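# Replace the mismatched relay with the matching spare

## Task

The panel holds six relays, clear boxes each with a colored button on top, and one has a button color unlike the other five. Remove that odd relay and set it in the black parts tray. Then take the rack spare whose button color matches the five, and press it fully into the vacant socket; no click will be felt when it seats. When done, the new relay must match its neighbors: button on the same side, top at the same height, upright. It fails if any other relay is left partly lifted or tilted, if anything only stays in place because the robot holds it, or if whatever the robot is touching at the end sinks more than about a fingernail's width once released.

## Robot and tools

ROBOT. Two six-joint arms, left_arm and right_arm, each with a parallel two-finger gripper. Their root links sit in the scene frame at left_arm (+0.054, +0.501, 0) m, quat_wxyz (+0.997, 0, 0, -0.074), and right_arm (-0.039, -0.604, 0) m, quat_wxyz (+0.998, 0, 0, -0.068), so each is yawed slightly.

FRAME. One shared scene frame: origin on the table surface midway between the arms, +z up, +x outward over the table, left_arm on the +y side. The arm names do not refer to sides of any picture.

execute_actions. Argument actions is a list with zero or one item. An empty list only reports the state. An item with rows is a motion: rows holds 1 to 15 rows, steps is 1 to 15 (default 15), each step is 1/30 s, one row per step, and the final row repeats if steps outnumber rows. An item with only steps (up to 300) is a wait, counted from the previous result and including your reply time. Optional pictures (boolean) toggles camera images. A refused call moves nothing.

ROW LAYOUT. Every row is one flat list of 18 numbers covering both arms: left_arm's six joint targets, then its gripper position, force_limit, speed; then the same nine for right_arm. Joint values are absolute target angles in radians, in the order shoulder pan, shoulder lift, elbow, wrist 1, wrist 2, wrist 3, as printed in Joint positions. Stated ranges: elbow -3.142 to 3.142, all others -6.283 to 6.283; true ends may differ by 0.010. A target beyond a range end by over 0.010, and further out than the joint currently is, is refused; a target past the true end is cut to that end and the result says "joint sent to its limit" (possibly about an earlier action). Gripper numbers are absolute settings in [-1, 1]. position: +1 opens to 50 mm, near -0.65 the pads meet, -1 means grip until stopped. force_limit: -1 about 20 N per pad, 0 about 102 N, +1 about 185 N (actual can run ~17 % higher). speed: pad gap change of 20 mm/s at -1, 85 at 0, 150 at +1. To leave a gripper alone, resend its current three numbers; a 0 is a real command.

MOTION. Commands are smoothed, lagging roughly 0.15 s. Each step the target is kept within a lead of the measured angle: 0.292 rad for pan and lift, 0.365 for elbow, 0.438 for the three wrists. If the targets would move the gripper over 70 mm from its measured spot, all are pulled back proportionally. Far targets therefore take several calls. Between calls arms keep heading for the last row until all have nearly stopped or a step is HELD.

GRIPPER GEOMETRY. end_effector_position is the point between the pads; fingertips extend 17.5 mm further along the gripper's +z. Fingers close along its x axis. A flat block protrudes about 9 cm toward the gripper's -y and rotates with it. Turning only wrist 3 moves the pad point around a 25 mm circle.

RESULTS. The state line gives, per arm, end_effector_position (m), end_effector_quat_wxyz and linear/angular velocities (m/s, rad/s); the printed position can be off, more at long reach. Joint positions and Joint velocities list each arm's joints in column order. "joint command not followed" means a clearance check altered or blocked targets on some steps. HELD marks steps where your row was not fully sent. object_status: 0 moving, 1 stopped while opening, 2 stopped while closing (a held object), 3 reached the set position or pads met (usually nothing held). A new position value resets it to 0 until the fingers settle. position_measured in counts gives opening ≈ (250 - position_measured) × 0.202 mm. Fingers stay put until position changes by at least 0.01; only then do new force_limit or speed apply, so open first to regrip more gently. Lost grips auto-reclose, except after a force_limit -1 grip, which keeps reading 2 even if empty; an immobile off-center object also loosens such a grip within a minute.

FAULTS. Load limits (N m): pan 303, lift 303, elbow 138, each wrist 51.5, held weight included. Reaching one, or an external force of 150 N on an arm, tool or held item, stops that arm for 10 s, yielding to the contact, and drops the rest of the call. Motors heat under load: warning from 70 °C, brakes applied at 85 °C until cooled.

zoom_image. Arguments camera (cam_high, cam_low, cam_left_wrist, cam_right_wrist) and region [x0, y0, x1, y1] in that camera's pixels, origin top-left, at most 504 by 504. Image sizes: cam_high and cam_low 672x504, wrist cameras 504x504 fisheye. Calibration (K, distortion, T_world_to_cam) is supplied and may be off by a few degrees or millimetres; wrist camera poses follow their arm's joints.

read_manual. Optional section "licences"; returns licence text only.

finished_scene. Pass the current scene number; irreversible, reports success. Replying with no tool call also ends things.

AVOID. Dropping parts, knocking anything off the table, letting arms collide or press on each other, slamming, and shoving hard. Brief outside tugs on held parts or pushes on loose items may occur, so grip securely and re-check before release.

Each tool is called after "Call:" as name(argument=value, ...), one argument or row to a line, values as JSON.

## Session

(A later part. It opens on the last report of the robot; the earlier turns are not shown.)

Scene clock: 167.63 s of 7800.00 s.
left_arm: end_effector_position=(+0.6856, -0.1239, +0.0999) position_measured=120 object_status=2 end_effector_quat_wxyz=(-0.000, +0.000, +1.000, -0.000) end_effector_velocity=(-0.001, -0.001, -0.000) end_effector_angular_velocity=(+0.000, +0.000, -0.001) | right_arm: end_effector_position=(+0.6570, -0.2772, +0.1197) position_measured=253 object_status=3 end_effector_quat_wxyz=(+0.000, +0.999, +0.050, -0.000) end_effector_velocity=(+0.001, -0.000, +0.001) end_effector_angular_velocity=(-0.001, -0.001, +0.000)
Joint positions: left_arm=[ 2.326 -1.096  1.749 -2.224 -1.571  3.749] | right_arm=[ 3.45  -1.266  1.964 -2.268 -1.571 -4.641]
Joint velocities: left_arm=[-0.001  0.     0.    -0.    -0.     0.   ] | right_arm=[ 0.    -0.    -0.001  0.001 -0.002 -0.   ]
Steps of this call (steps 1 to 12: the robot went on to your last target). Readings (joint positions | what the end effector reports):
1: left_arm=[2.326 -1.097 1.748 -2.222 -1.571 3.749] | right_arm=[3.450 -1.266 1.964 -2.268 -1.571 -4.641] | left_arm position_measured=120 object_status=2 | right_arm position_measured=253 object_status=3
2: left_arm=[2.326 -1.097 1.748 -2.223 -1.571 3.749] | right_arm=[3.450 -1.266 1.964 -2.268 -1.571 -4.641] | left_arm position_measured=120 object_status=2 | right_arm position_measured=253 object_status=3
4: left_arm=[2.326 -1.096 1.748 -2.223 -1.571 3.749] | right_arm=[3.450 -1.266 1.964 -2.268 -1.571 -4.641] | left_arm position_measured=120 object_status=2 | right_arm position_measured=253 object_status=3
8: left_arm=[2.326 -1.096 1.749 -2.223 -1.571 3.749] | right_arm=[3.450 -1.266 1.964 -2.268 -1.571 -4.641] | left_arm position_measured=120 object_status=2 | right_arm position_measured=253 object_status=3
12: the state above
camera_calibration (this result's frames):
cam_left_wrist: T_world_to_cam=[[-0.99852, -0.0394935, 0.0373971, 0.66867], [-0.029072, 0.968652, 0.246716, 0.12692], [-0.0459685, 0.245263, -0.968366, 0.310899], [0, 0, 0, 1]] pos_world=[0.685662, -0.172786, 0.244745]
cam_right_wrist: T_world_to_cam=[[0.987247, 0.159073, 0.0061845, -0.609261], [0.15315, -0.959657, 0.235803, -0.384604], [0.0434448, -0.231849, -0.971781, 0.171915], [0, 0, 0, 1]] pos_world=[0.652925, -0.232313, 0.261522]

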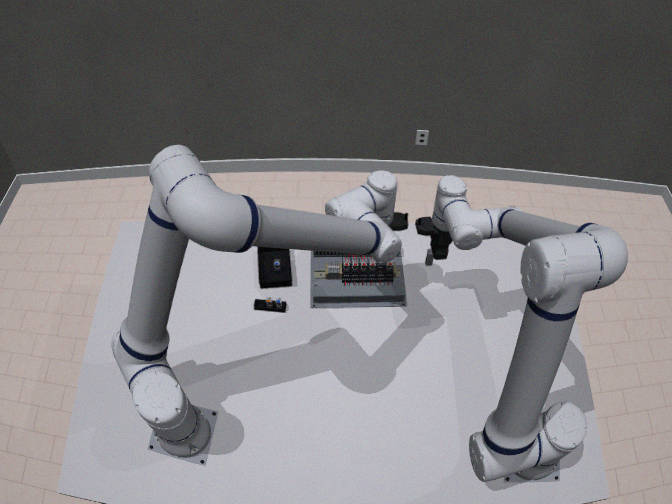

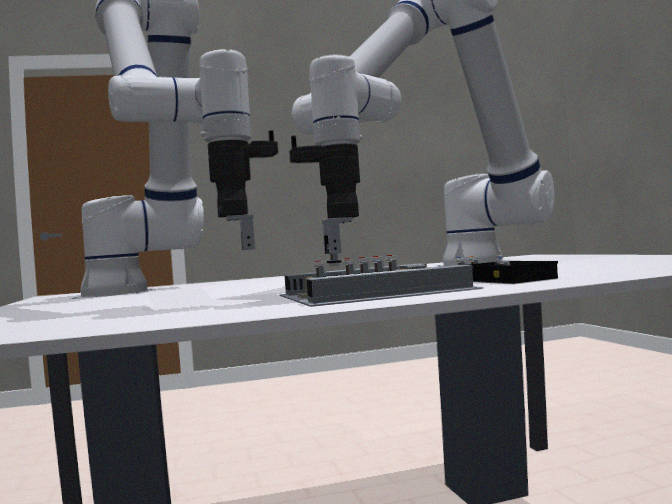

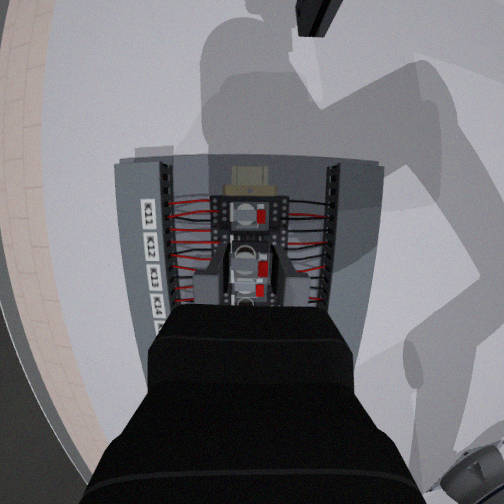

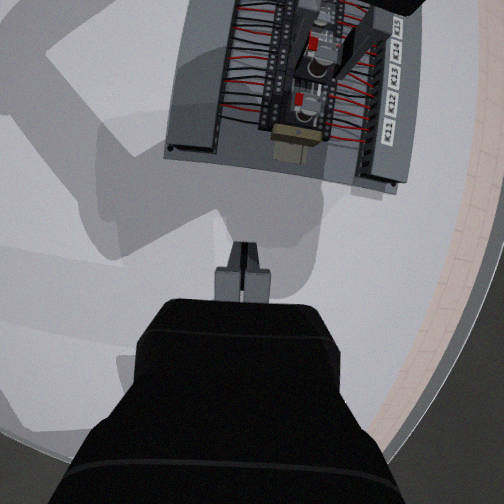

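Call:
execute_actions(
  actions=[
    {"rows":[[2.3257,-1.0753,1.7597,-2.2552,-1.571,3.7487,-1,0,-0.5,3.45,-1.2664,1.9637,-2.268,-1.571,-4.641,-1,0,0]]},
  ],
  pictures=false,
)

Call:
execute_actions(
  actions=[
    {"steps":10},
  ],
)

Call:
zoom_image(
  camera="cam_left_wrist",
  region=[180,180,320,320],
)

Call:
zoom_image(
  camera="cam_low",
  region=[300,230,372,284],
)

Call:
zoom_image(
  camera="cam_right_wrist",
  region=[260,0,400,140],
)

Scene clock: 175.00 s of 7800.00 s.
left_arm: end_effector_position=(+0.6856, -0.1239, +0.0802) position_measured=120 object_status=2 end_effector_quat_wxyz=(-0.000, +0.000, +1.000, -0.000) end_effector_velocity=(+0.000, +0.001, -0.005) end_effector_angular_velocity=(+0.001, +0.001, +0.001) | right_arm: end_effector_position=(+0.6570, -0.2772, +0.1197) position_measured=253 object_status=3 end_effector_quat_wxyz=(+0.000, +0.999, +0.050, -0.000) end_effector_velocity=(-0.000, -0.001, +0.000) end_effector_angular_velocity=(-0.001, +0.001, +0.001)
Joint positions: left_arm=[ 2.326 -1.076  1.759 -2.254 -1.571  3.749] | right_arm=[ 3.45  -1.266  1.964 -2.268 -1.571 -4.641]
Joint velocities: left_arm=[ 0.001  0.005  0.002 -0.006 -0.    -0.   ] | right_arm=[-0.001 -0.001  0.     0.001 -0.001 -0.002]
Steps of this call (steps 1 to 15: the robot went on to your last target; steps 16 to 90: nothing new was sent; then 3.87 s passed at rest; steps 91 to 105: all 15 steps of this action). Readings (joint positions | what the end effector reports):
91: left_arm=[2.326 -1.095 1.749 -2.224 -1.571 3.749] | right_arm=[3.450 -1.266 1.964 -2.268 -1.571 -4.641] | left_arm position_measured=120 object_status=2 | right_arm position_measured=253 object_status=3
92: left_arm=[2.326 -1.092 1.750 -2.231 -1.571 3.749] | right_arm=[3.450 -1.266 1.964 -2.268 -1.571 -4.641] | left_arm position_measured=120 object_status=2 | right_arm position_measured=253 object_status=3
94: left_arm=[2.326 -1.084 1.755 -2.241 -1.571 3.749] | right_arm=[3.450 -1.266 1.964 -2.268 -1.571 -4.641] | left_arm position_measured=120 object_status=2 | right_arm position_measured=253 object_status=3
98: left_arm=[2.326 -1.078 1.758 -2.250 -1.571 3.749] | right_arm=[3.450 -1.266 1.964 -2.268 -1.571 -4.641] | left_arm position_measured=120 object_status=2 | right_arm position_measured=253 object_status=3
105: the state above

Scene clock: 175.33 s of 7800.00 s.
left_arm: end_effector_position=(+0.6856, -0.1239, +0.0798) position_measured=120 object_status=2 end_effector_quat_wxyz=(-0.000, +0.000, +1.000, -0.000) end_effector_velocity=(-0.000, +0.000, -0.000) end_effector_angular_velocity=(+0.000, +0.000, +0.000) | right_arm: end_effector_position=(+0.6570, -0.2772, +0.1197) position_measured=253 object_status=3 end_effector_quat_wxyz=(+0.000, +0.999, +0.050, -0.000) end_effector_velocity=(-0.001, -0.000, -0.001) end_effector_angular_velocity=(+0.000, +0.002, -0.001)
Joint positions: left_arm=[ 2.326 -1.075  1.76  -2.255 -1.571  3.749] | right_arm=[ 3.45  -1.266  1.964 -2.268 -1.571 -4.641]
Joint velocities: left_arm=[ 0. -0.  0.  0. -0. -0.] | right_arm=[-0.001  0.001  0.001  0.     0.001  0.   ]
Steps of this call (steps 1 to 10: the robot went on to your last target). Readings (joint positions | what the end effector reports):
1: left_arm=[2.326 -1.076 1.759 -2.255 -1.571 3.749] | right_arm=[3.450 -1.266 1.964 -2.268 -1.571 -4.641] | left_arm position_measured=120 object_status=2 | right_arm position_measured=253 object_status=3
2: left_arm=[2.326 -1.076 1.760 -2.255 -1.571 3.749] | right_arm=[3.450 -1.266 1.964 -2.268 -1.571 -4.641] | left_arm position_measured=120 object_status=2 | right_arm position_measured=253 object_status=3
4: left_arm=[2.326 -1.075 1.760 -2.255 -1.571 3.749] | right_arm=[3.450 -1.266 1.964 -2.268 -1.571 -4.641] | left_arm position_measured=120 object_status=2 | right_arm position_measured=253 object_status=3
8: left_arm=[2.326 -1.075 1.760 -2.255 -1.571 3.749] | right_arm=[3.450 -1.266 1.964 -2.268 -1.571 -4.641] | left_arm position_measured=120 object_status=2 | right_arm position_measured=253 object_status=3
10: the state above
camera_calibration (this result's frames):
cam_left_wrist: T_world_to_cam=[[-0.998517, -0.0395357, 0.0374251, 0.669443], [-0.0291069, 0.968655, 0.2467, 0.131896], [-0.0460055, 0.245244, -0.968369, 0.291477], [0, 0, 0, 1]] pos_world=[0.685699, -0.172778, 0.224665]
cam_right_wrist: T_world_to_cam=[[0.987248, 0.159073, 0.00618462, -0.609261], [0.15315, -0.959657, 0.235803, -0.384604], [0.0434449, -0.231849, -0.971781, 0.171915], [0, 0, 0, 1]] pos_world=[0.652925, -0.232313, 0.261522]

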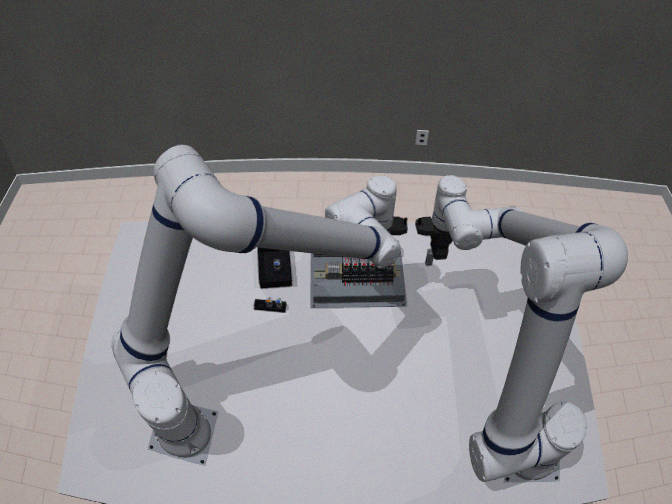

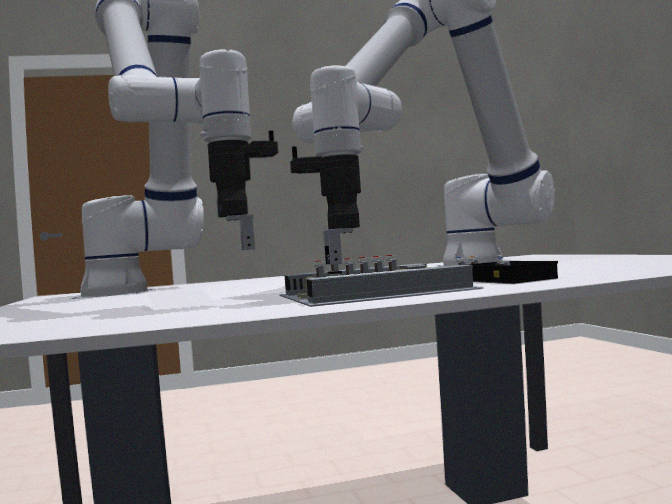

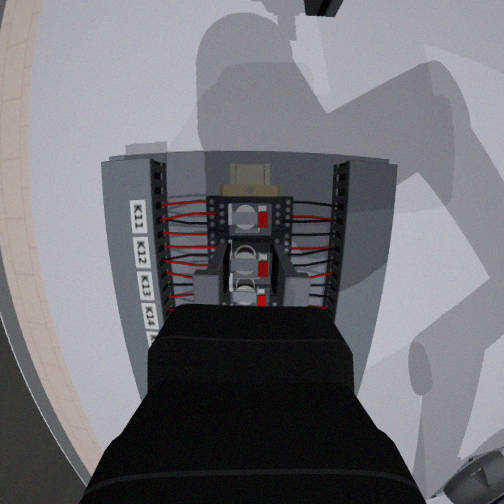

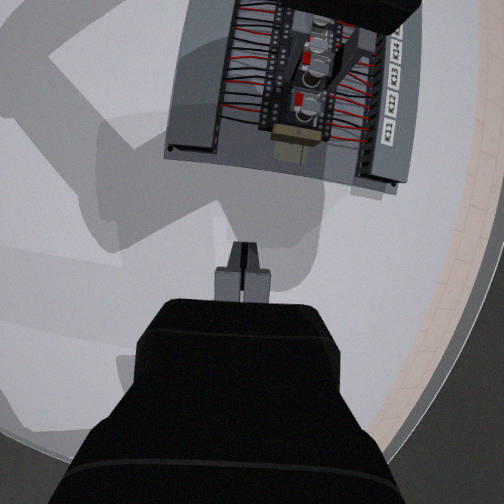

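Region (180, 180, 320, 320) of cam_left_wrist's 504x504 image, scaled by 3.600, with more detail than that image has.

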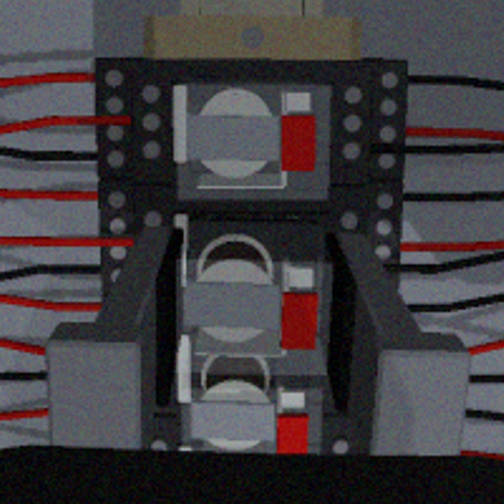

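Region (300, 230, 372, 284) of cam_low's 672x504 image, scaled by 7.000, with more detail than that image has; it fills the top 378 rows of this view, and the rest is white.

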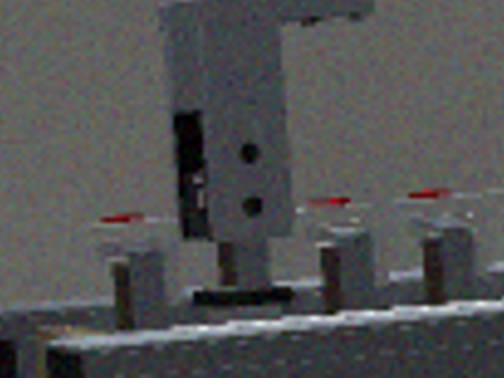

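Region (260, 0, 400, 140) of cam_right_wrist's 504x504 image, scaled by 3.600, with more detail than that image has.

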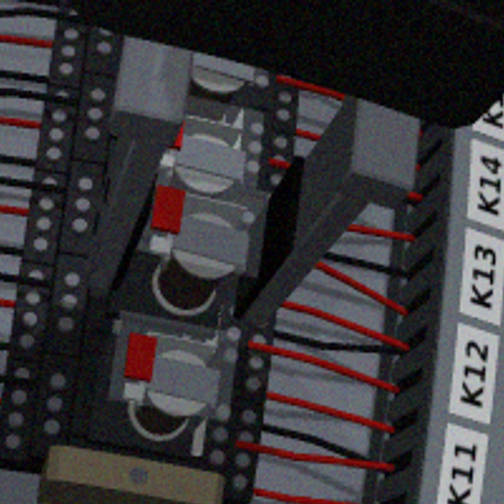

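Call:
execute_actions(
  actions=[
    {"rows":[[2.3257,-1.072,1.7613,-2.2601,-1.571,3.7487,-1,0,-0.5,3.45,-1.2664,1.9637,-2.268,-1.571,-4.641,-1,0,0]]},
  ],
  pictures=false,
)

Call:
execute_actions(
  actions=[
    {"rows":[[2.3257,-1.068,1.7632,-2.266,-1.571,3.7487,-1,0,-0.5,3.45,-1.2664,1.9637,-2.268,-1.571,-4.641,-1,0,0]]},
  ],
)

Call:
zoom_image(
  camera="cam_left_wrist",
  region=[180,180,320,320],
)

Call:
zoom_image(
  camera="cam_low",
  region=[300,230,372,284],
)

Scene clock: 181.20 s of 7800.00 s.
left_arm: end_effector_position=(+0.6856, -0.1239, +0.0767) position_measured=120 object_status=2 end_effector_quat_wxyz=(-0.000, +0.000, +1.000, -0.000) end_effector_velocity=(+0.000, +0.000, -0.000) end_effector_angular_velocity=(-0.000, -0.000, +0.000) | right_arm: end_effector_position=(+0.6570, -0.2772, +0.1197) position_measured=253 object_status=3 end_effector_quat_wxyz=(+0.000, +0.999, +0.050, -0.000) end_effector_velocity=(+0.001, -0.000, -0.000) end_effector_angular_velocity=(+0.002, -0.000, -0.001)
Joint positions: left_arm=[ 2.326 -1.072  1.761 -2.26  -1.571  3.749] | right_arm=[ 3.45  -1.266  1.964 -2.268 -1.571 -4.641]
Joint velocities: left_arm=[ 0.    -0.     0.    -0.001  0.    -0.   ] | right_arm=[-0.001  0.001 -0.001 -0.001  0.002  0.   ]
Steps of this call (steps 1 to 15: the robot went on to your last target; steps 16 to 90: nothing new was sent; then 2.37 s passed at rest; steps 91 to 105: all 15 steps of this action). Readings (joint positions | what the end effector reports):
91: left_arm=[2.326 -1.075 1.760 -2.255 -1.571 3.749] | right_arm=[3.450 -1.266 1.964 -2.268 -1.571 -4.641] | left_arm position_measured=120 object_status=2 | right_arm position_measured=253 object_status=3
92: left_arm=[2.326 -1.075 1.760 -2.256 -1.571 3.749] | right_arm=[3.450 -1.266 1.964 -2.268 -1.571 -4.641] | left_arm position_measured=120 object_status=2 | right_arm position_measured=253 object_status=3
94: left_arm=[2.326 -1.073 1.761 -2.258 -1.571 3.749] | right_arm=[3.450 -1.266 1.964 -2.268 -1.571 -4.641] | left_arm position_measured=120 object_status=2 | right_arm position_measured=253 object_status=3
98: left_arm=[2.326 -1.072 1.761 -2.259 -1.571 3.749] | right_arm=[3.450 -1.266 1.964 -2.268 -1.571 -4.641] | left_arm position_measured=120 object_status=2 | right_arm position_measured=253 object_status=3
105: the state above

Scene clock: 181.70 s of 7800.00 s.
left_arm: end_effector_position=(+0.6856, -0.1240, +0.0730) position_measured=120 object_status=2 end_effector_quat_wxyz=(-0.000, +0.000, +1.000, -0.000) end_effector_velocity=(-0.000, +0.000, -0.001) end_effector_angular_velocity=(+0.000, +0.000, +0.001) | right_arm: end_effector_position=(+0.6570, -0.2772, +0.1197) position_measured=253 object_status=3 end_effector_quat_wxyz=(+0.000, +0.999, +0.050, -0.000) end_effector_velocity=(-0.001, +0.001, -0.000) end_effector_angular_velocity=(+0.001, +0.000, +0.001)
Joint positions: left_arm=[ 2.326 -1.068  1.763 -2.266 -1.571  3.749] | right_arm=[ 3.45  -1.266  1.964 -2.268 -1.571 -4.641]
Joint velocities: left_arm=[-0.     0.001  0.001 -0.001 -0.    -0.001] | right_arm=[ 0.001  0.     0.001 -0.001  0.001 -0.   ]
Steps of this call (steps 1 to 15: all 15 steps of this action). Readings (joint positions | what the end effector reports):
1: left_arm=[2.326 -1.072 1.761 -2.260 -1.571 3.749] | right_arm=[3.450 -1.266 1.964 -2.268 -1.571 -4.641] | left_arm position_measured=120 object_status=2 | right_arm position_measured=253 object_status=3
2: left_arm=[2.326 -1.071 1.762 -2.261 -1.571 3.749] | right_arm=[3.450 -1.266 1.964 -2.268 -1.571 -4.641] | left_arm position_measured=120 object_status=2 | right_arm position_measured=253 object_status=3
4: left_arm=[2.326 -1.070 1.762 -2.263 -1.571 3.749] | right_arm=[3.450 -1.266 1.964 -2.268 -1.571 -4.641] | left_arm position_measured=120 object_status=2 | right_arm position_measured=253 object_status=3
8: left_arm=[2.326 -1.069 1.763 -2.265 -1.571 3.749] | right_arm=[3.450 -1.266 1.964 -2.268 -1.571 -4.641] | left_arm position_measured=120 object_status=2 | right_arm position_measured=253 object_status=3
15: the state above
camera_calibration (this result's frames):
cam_left_wrist: T_world_to_cam=[[-0.998521, -0.0394897, 0.0373692, 0.66971], [-0.0290789, 0.968671, 0.246638, 0.133624], [-0.0459381, 0.245186, -0.968387, 0.28486], [0, 0, 0, 1]] pos_world=[0.685691, -0.172835, 0.217872]
cam_right_wrist: T_world_to_cam=[[0.987247, 0.159073, 0.00618449, -0.609261], [0.15315, -0.959657, 0.235803, -0.384604], [0.0434448, -0.231849, -0.971781, 0.171915], [0, 0, 0, 1]] pos_world=[0.652925, -0.232313, 0.261522]

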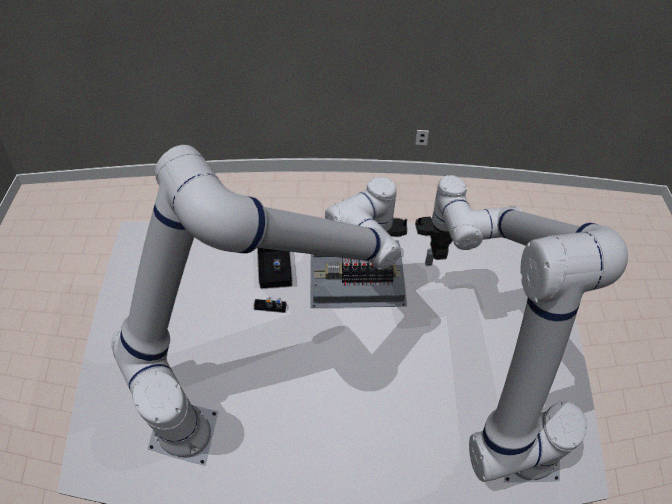

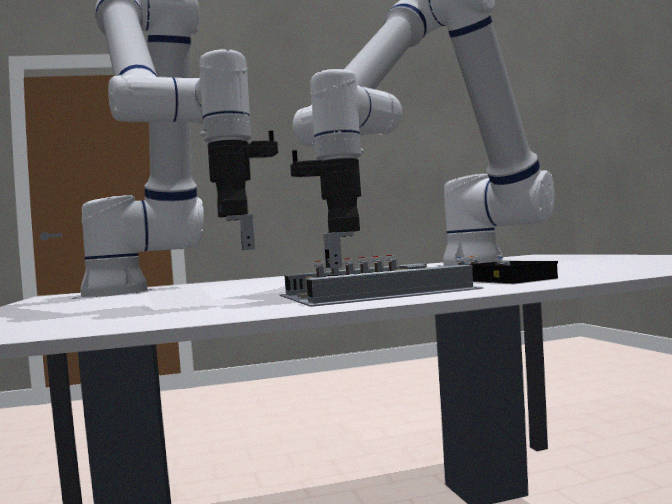

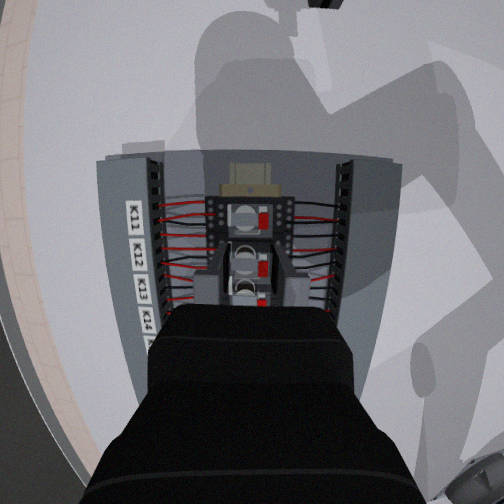

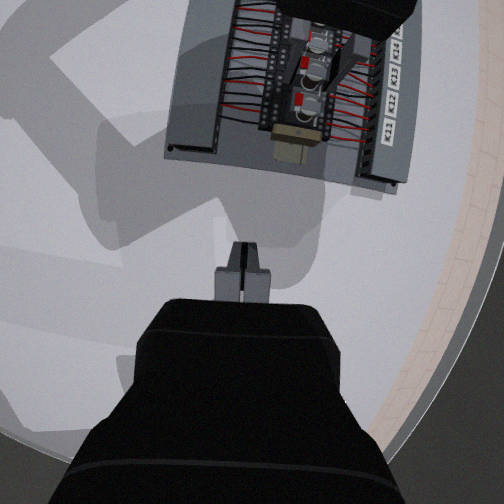

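Region (180, 180, 320, 320) of cam_left_wrist's 504x504 image, scaled by 3.600, with more detail than that image has.

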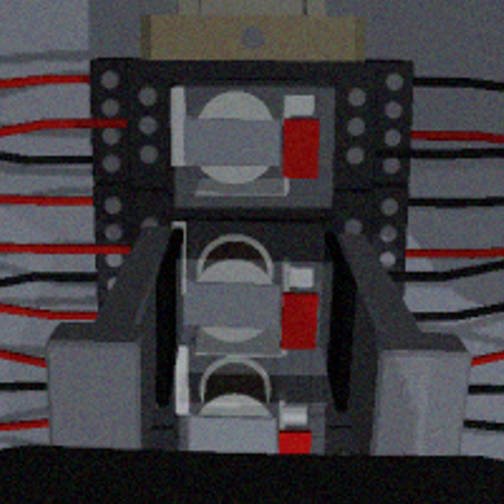

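Region (300, 230, 372, 284) of cam_low's 672x504 image, scaled by 7.000, with more detail than that image has; it fills the top 378 rows of this view, and the rest is white.

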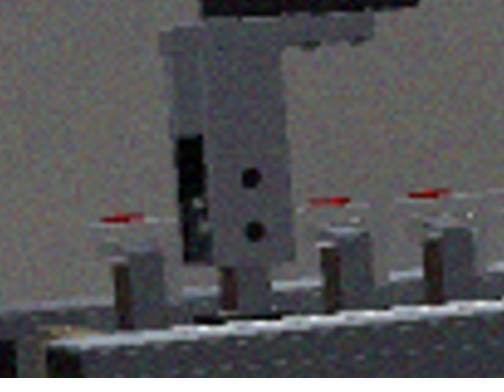

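Call:
execute_actions(
  actions=[
    {"rows":[[2.3257,-1.0655,1.7644,-2.2697,-1.571,3.7487,-1,0,-0.5,3.45,-1.2664,1.9637,-2.268,-1.571,-4.641,-1,0,0]]},
  ],
  pictures=false,
)

Call:
execute_actions(
  actions=[
    {"rows":[[2.3257,-1.0633,1.7655,-2.273,-1.571,3.7487,-1,0,-0.5,3.45,-1.2664,1.9637,-2.268,-1.571,-4.641,-1,0,0]]},
  ],
)

Call:
zoom_image(
  camera="cam_left_wrist",
  region=[180,180,320,320],
)

Call:
zoom_image(
  camera="cam_low",
  region=[300,230,372,284],
)

Scene clock: 186.47 s of 7800.00 s.
left_arm: end_effector_position=(+0.6856, -0.1240, +0.0706) position_measured=120 object_status=2 end_effector_quat_wxyz=(-0.000, +0.000, +1.000, -0.000) end_effector_velocity=(+0.001, +0.001, -0.001) end_effector_angular_velocity=(+0.000, +0.000, +0.002) | right_arm: end_effector_position=(+0.6570, -0.2772, +0.1197) position_measured=253 object_status=3 end_effector_quat_wxyz=(+0.000, +0.999, +0.050, -0.000) end_effector_velocity=(+0.001, -0.001, -0.000) end_effector_angular_velocity=(+0.001, -0.001, -0.001)
Joint positions: left_arm=[ 2.326 -1.066  1.764 -2.27  -1.571  3.749] | right_arm=[ 3.45  -1.266  1.964 -2.268 -1.571 -4.641]
Joint velocities: left_arm=[ 0.001  0.001  0.    -0.001 -0.    -0.001] | right_arm=[-0.001  0.001 -0.    -0.001  0.001 -0.   ]
Steps of this call (steps 1 to 15: the robot went on to your last target; steps 16 to 90: nothing new was sent; then 1.27 s passed at rest; steps 91 to 105: all 15 steps of this action). Readings (joint positions | what the end effector reports):
91: left_arm=[2.326 -1.068 1.763 -2.266 -1.571 3.749] | right_arm=[3.450 -1.266 1.964 -2.268 -1.571 -4.641] | left_arm position_measured=120 object_status=2 | right_arm position_measured=253 object_status=3
92: left_arm=[2.326 -1.068 1.763 -2.267 -1.571 3.749] | right_arm=[3.450 -1.266 1.964 -2.268 -1.571 -4.641] | left_arm position_measured=120 object_status=2 | right_arm position_measured=253 object_status=3
94: left_arm=[2.326 -1.067 1.764 -2.268 -1.571 3.749] | right_arm=[3.450 -1.266 1.964 -2.268 -1.571 -4.641] | left_arm position_measured=120 object_status=2 | right_arm position_measured=253 object_status=3
98: left_arm=[2.326 -1.066 1.764 -2.269 -1.571 3.749] | right_arm=[3.450 -1.266 1.964 -2.268 -1.571 -4.641] | left_arm position_measured=120 object_status=2 | right_arm position_measured=253 object_status=3
105: the state above

Scene clock: 186.97 s of 7800.00 s.
left_arm: end_effector_position=(+0.6856, -0.1239, +0.0684) position_measured=120 object_status=2 end_effector_quat_wxyz=(-0.000, +0.000, +1.000, -0.000) end_effector_velocity=(+0.000, +0.000, -0.000) end_effector_angular_velocity=(-0.000, +0.000, +0.000) | right_arm: end_effector_position=(+0.6570, -0.2772, +0.1197) position_measured=253 object_status=3 end_effector_quat_wxyz=(+0.000, +0.999, +0.050, -0.000) end_effector_velocity=(+0.000, -0.001, -0.000) end_effector_angular_velocity=(+0.000, -0.000, -0.001)
Joint positions: left_arm=[ 2.326 -1.063  1.765 -2.273 -1.571  3.749] | right_arm=[ 3.45  -1.266  1.964 -2.268 -1.571 -4.641]
Joint velocities: left_arm=[ 0.  0.  0. -0. -0. -0.] | right_arm=[-0.001  0.     0.    -0.     0.    -0.   ]
Steps of this call (steps 1 to 15: all 15 steps of this action). Readings (joint positions | what the end effector reports):
1: left_arm=[2.326 -1.066 1.764 -2.270 -1.571 3.749] | right_arm=[3.450 -1.266 1.964 -2.268 -1.571 -4.641] | left_arm position_measured=120 object_status=2 | right_arm position_measured=253 object_status=3
2: left_arm=[2.326 -1.065 1.765 -2.270 -1.571 3.749] | right_arm=[3.450 -1.266 1.964 -2.268 -1.571 -4.641] | left_arm position_measured=120 object_status=2 | right_arm position_measured=253 object_status=3
4: left_arm=[2.326 -1.064 1.765 -2.272 -1.571 3.749] | right_arm=[3.450 -1.266 1.964 -2.268 -1.571 -4.641] | left_arm position_measured=120 object_status=2 | right_arm position_measured=253 object_status=3
8: left_arm=[2.326 -1.064 1.765 -2.272 -1.571 3.749] | right_arm=[3.450 -1.266 1.964 -2.268 -1.571 -4.641] | left_arm position_measured=120 object_status=2 | right_arm position_measured=253 object_status=3
15: the state above
camera_calibration (this result's frames):
cam_left_wrist: T_world_to_cam=[[-0.998519, -0.0394925, 0.0374135, 0.669838], [-0.0290675, 0.968655, 0.246705, 0.134674], [-0.0459837, 0.245252, -0.968368, 0.280476], [0, 0, 0, 1]] pos_world=[0.685658, -0.172786, 0.213318]
cam_right_wrist: T_world_to_cam=[[0.987248, 0.159073, 0.00618462, -0.609261], [0.15315, -0.959657, 0.235803, -0.384604], [0.0434449, -0.231849, -0.971781, 0.171915], [0, 0, 0, 1]] pos_world=[0.652925, -0.232313, 0.261522]

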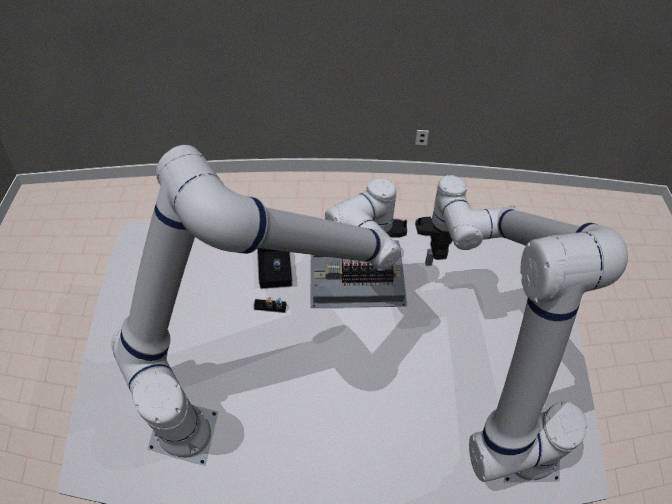

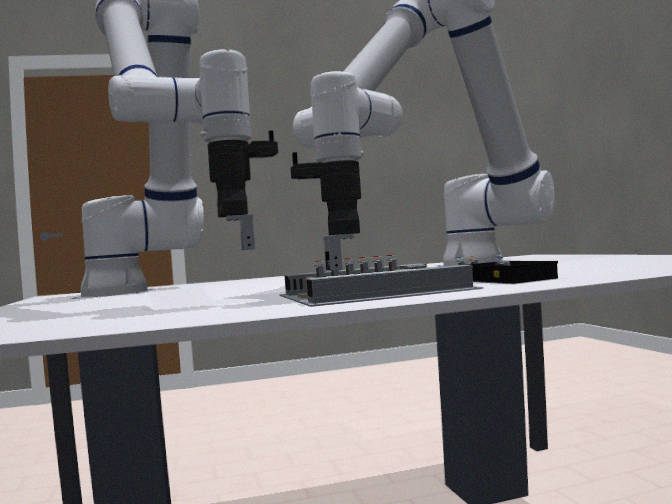

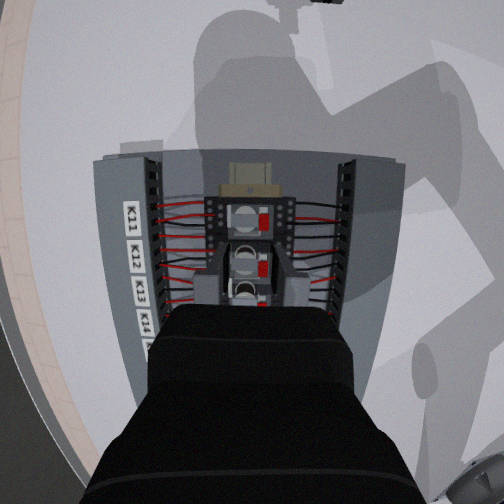

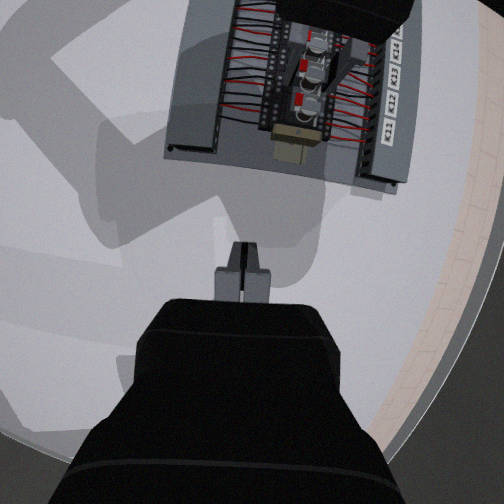

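Region (180, 180, 320, 320) of cam_left_wrist's 504x504 image, scaled by 3.600, with more detail than that image has.

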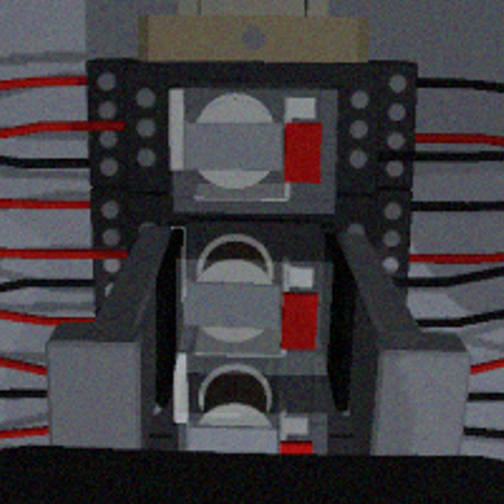

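Region (300, 230, 372, 284) of cam_low's 672x504 image, scaled by 7.000, with more detail than that image has; it fills the top 378 rows of this view, and the rest is white.

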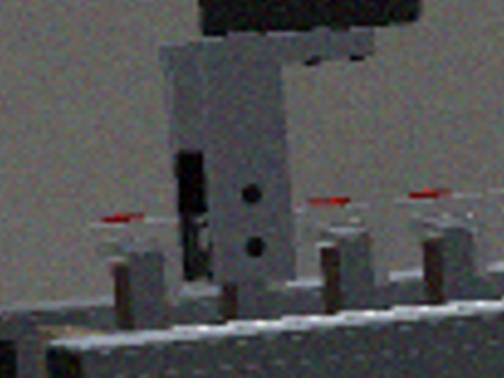

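Push 1.3 mm more, release, lift and inspect.

Call:
execute_actions(
  actions=[
    {"rows":[[2.3257,-1.0619,1.7662,-2.2751,-1.571,3.7487,-1,0,-0.5,3.45,-1.2664,1.9637,-2.268,-1.571,-4.641,-1,0,0]]},
  ],
  pictures=false,
)

Call:
execute_actions(
  actions=[
    {"rows":[[2.3257,-1.0619,1.7662,-2.2751,-1.571,3.7487,1,0,0,3.45,-1.2664,1.9637,-2.268,-1.571,-4.641,-1,0,0]]},
  ],
  pictures=false,
)

Call:
execute_actions(
  actions=[
    {"rows":[[2.3257,-1.0959,1.7487,-2.2236,-1.571,3.7487,1,0,0,3.45,-1.2664,1.9637,-2.268,-1.571,-4.641,-1,0,0]]},
  ],
)

Call:
zoom_image(
  camera="cam_left_wrist",
  region=[180,180,320,320],
)

Call:
zoom_image(
  camera="cam_low",
  region=[305,245,405,284],
)

Scene clock: 192.47 s of 7800.00 s.
left_arm: end_effector_position=(+0.6856, -0.1239, +0.0672) position_measured=120 object_status=2 end_effector_quat_wxyz=(-0.000, +0.000, +1.000, -0.000) end_effector_velocity=(-0.001, -0.001, -0.000) end_effector_angular_velocity=(+0.000, +0.000, -0.001) | right_arm: end_effector_position=(+0.6570, -0.2772, +0.1197) position_measured=253 object_status=3 end_effector_quat_wxyz=(+0.000, +0.999, +0.050, -0.000) end_effector_velocity=(-0.001, -0.001, -0.001) end_effector_angular_velocity=(-0.001, +0.001, +0.001)
Joint positions: left_arm=[ 2.326 -1.062  1.766 -2.275 -1.571  3.749] | right_arm=[ 3.45  -1.266  1.964 -2.268 -1.571 -4.641]
Joint velocities: left_arm=[-0.001  0.     0.    -0.    -0.     0.   ] | right_arm=[-0.    -0.     0.001  0.    -0.001 -0.001]
Steps of this call (steps 1 to 15: the robot went on to your last target; steps 16 to 90: nothing new was sent; then 2.00 s passed at rest; steps 91 to 105: all 15 steps of this action). Readings (joint positions | what the end effector reports):
91: left_arm=[2.326 -1.063 1.766 -2.273 -1.571 3.749] | right_arm=[3.450 -1.266 1.964 -2.268 -1.571 -4.641] | left_arm position_measured=120 object_status=2 | right_arm position_measured=253 object_status=3
92: left_arm=[2.326 -1.063 1.766 -2.273 -1.571 3.749] | right_arm=[3.450 -1.266 1.964 -2.268 -1.571 -4.641] | left_arm position_measured=120 object_status=2 | right_arm position_measured=253 object_status=3
94: left_arm=[2.326 -1.063 1.766 -2.274 -1.571 3.749] | right_arm=[3.450 -1.266 1.964 -2.268 -1.571 -4.641] | left_arm position_measured=120 object_status=2 | right_arm position_measured=253 object_status=3
98: left_arm=[2.326 -1.062 1.766 -2.275 -1.571 3.749] | right_arm=[3.450 -1.266 1.964 -2.268 -1.571 -4.641] | left_arm position_measured=120 object_status=2 | right_arm position_measured=253 object_status=3
105: the state above

Scene clock: 192.97 s of 7800.00 s.
left_arm: end_effector_position=(+0.6856, -0.1239, +0.0670) position_measured=3 object_status=0 end_effector_quat_wxyz=(-0.000, +0.000, +1.000, -0.000) end_effector_velocity=(-0.000, -0.001, +0.001) end_effector_angular_velocity=(-0.001, -0.001, -0.000) | right_arm: end_effector_position=(+0.6570, -0.2772, +0.1197) position_measured=253 object_status=3 end_effector_quat_wxyz=(+0.000, +0.999, +0.050, -0.000) end_effector_velocity=(+0.001, +0.001, +0.001) end_effector_angular_velocity=(+0.001, -0.001, -0.000)
Joint positions: left_arm=[ 2.326 -1.062  1.766 -2.275 -1.571  3.749] | right_arm=[ 3.45  -1.266  1.964 -2.268 -1.571 -4.641]
Joint velocities: left_arm=[-0.001 -0.001 -0.    -0.     0.    -0.   ] | right_arm=[ 0.     0.001 -0.002  0.001  0.001  0.   ]
Steps of this call (steps 1 to 15: all 15 steps of this action). Readings (joint positions | what the end effector reports):
1: left_arm=[2.326 -1.062 1.766 -2.275 -1.571 3.749] | right_arm=[3.450 -1.266 1.964 -2.268 -1.571 -4.641] | left_arm position_measured=114 object_status=0 | right_arm position_measured=253 object_status=3
2: left_arm=[2.326 -1.061 1.767 -2.275 -1.571 3.749] | right_arm=[3.450 -1.266 1.964 -2.268 -1.571 -4.641] | left_arm position_measured=100 object_status=0 | right_arm position_measured=253 object_status=3
4: left_arm=[2.326 -1.061 1.767 -2.275 -1.571 3.749] | right_arm=[3.450 -1.266 1.964 -2.268 -1.571 -4.641] | left_arm position_measured=71 object_status=0 | right_arm position_measured=253 object_status=3
8: left_arm=[2.326 -1.062 1.766 -2.275 -1.571 3.749] | right_arm=[3.450 -1.266 1.964 -2.268 -1.571 -4.641] | left_arm position_measured=15 object_status=0 | right_arm position_measured=253 object_status=3
15: the state above

Scene clock: 193.47 s of 7800.00 s.
left_arm: end_effector_position=(+0.6856, -0.1239, +0.0990) position_measured=3 object_status=3 end_effector_quat_wxyz=(-0.000, +0.000, +1.000, -0.000) end_effector_velocity=(+0.000, +0.000, +0.006) end_effector_angular_velocity=(+0.000, +0.000, +0.001) | right_arm: end_effector_position=(+0.6570, -0.2772, +0.1197) position_measured=253 object_status=3 end_effector_quat_wxyz=(+0.000, +0.999, +0.050, -0.000) end_effector_velocity=(+0.001, -0.000, -0.000) end_effector_angular_velocity=(+0.001, -0.001, -0.001)
Joint positions: left_arm=[ 2.326 -1.095  1.749 -2.225 -1.571  3.749] | right_arm=[ 3.45  -1.266  1.964 -2.268 -1.571 -4.641]
Joint velocities: left_arm=[ 0.    -0.006 -0.004  0.01   0.    -0.   ] | right_arm=[-0.001  0.     0.    -0.001  0.     0.   ]
Steps of this call (steps 1 to 15: all 15 steps of this action). Readings (joint positions | what the end effector reports):
1: left_arm=[2.326 -1.063 1.766 -2.274 -1.571 3.749] | right_arm=[3.450 -1.266 1.964 -2.268 -1.571 -4.641] | left_arm position_measured=3 object_status=3 | right_arm position_measured=253 object_status=3
2: left_arm=[2.326 -1.069 1.763 -2.263 -1.571 3.749] | right_arm=[3.450 -1.266 1.964 -2.268 -1.571 -4.641] | left_arm position_measured=3 object_status=3 | right_arm position_measured=253 object_status=3
4: left_arm=[2.326 -1.081 1.756 -2.247 -1.571 3.749] | right_arm=[3.450 -1.266 1.964 -2.268 -1.571 -4.641] | left_arm position_measured=3 object_status=3 | right_arm position_measured=253 object_status=3
8: left_arm=[2.326 -1.091 1.751 -2.231 -1.571 3.749] | right_arm=[3.450 -1.266 1.964 -2.268 -1.571 -4.641] | left_arm position_measured=3 object_status=3 | right_arm position_measured=253 object_status=3
15: the state above
camera_calibration (this result's frames):
cam_left_wrist: T_world_to_cam=[[-0.998517, -0.0395348, 0.0374369, 0.668716], [-0.0291015, 0.968647, 0.246733, 0.127121], [-0.0460177, 0.245277, -0.96836, 0.310126], [0, 0, 0, 1]] pos_world=[0.685695, -0.172765, 0.243914]
cam_right_wrist: T_world_to_cam=[[0.987247, 0.159073, 0.00618457, -0.609261], [0.15315, -0.959657, 0.235803, -0.384604], [0.0434449, -0.231849, -0.971781, 0.171915], [0, 0, 0, 1]] pos_world=[0.652925, -0.232313, 0.261522]

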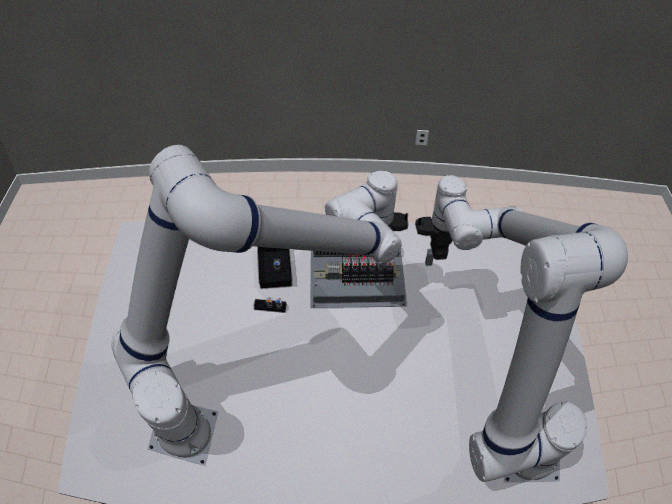

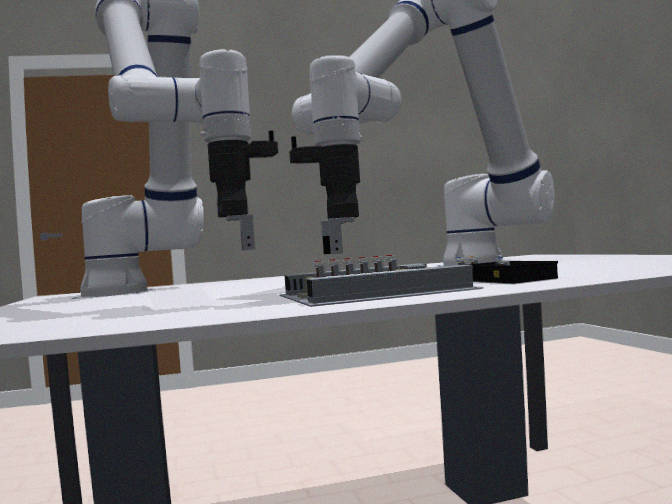

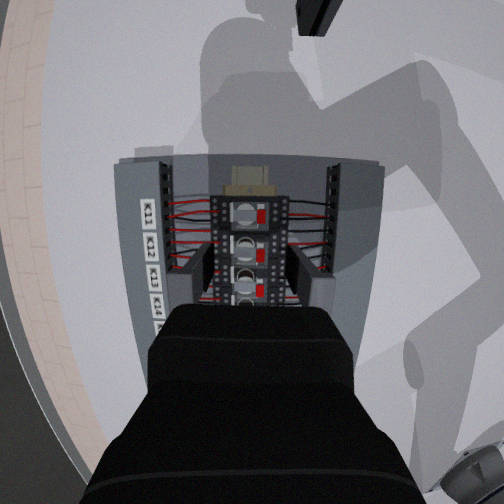

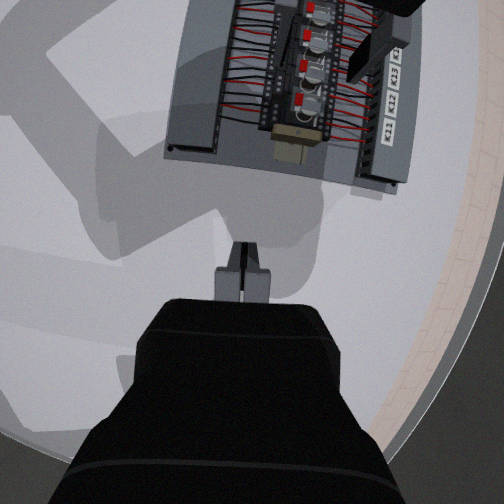

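Region (180, 180, 320, 320) of cam_left_wrist's 504x504 image, scaled by 3.600, with more detail than that image has.

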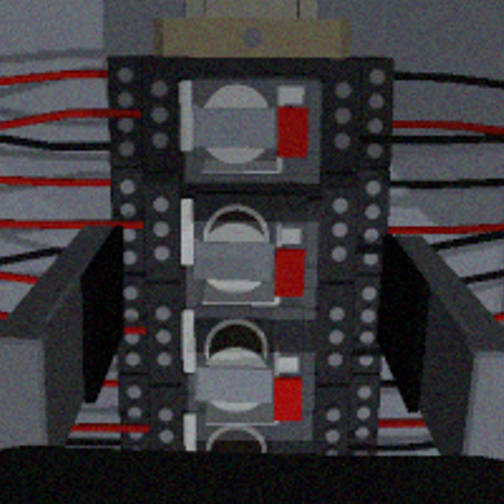

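Region (305, 245, 405, 284) of cam_low's 672x504 image, scaled by 5.040, with more detail than that image has; it fills the top 197 rows of this view, and the rest is white.

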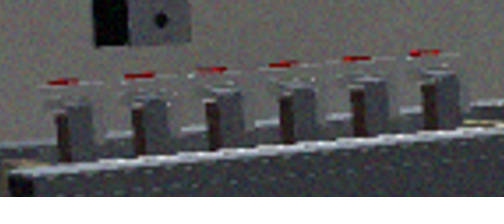

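Call:
zoom_image(
  camera="cam_low",
  region=[310,252,358,276],
)

Region (310, 252, 358, 276) of cam_low's 672x504 image, scaled by 10.500, with more detail than that image has.

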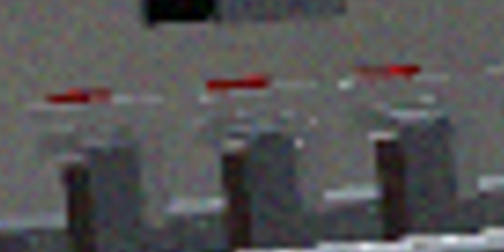

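Level.

Call:
finished_scene(
  scene=1,
)

The scene is finished: the task was done.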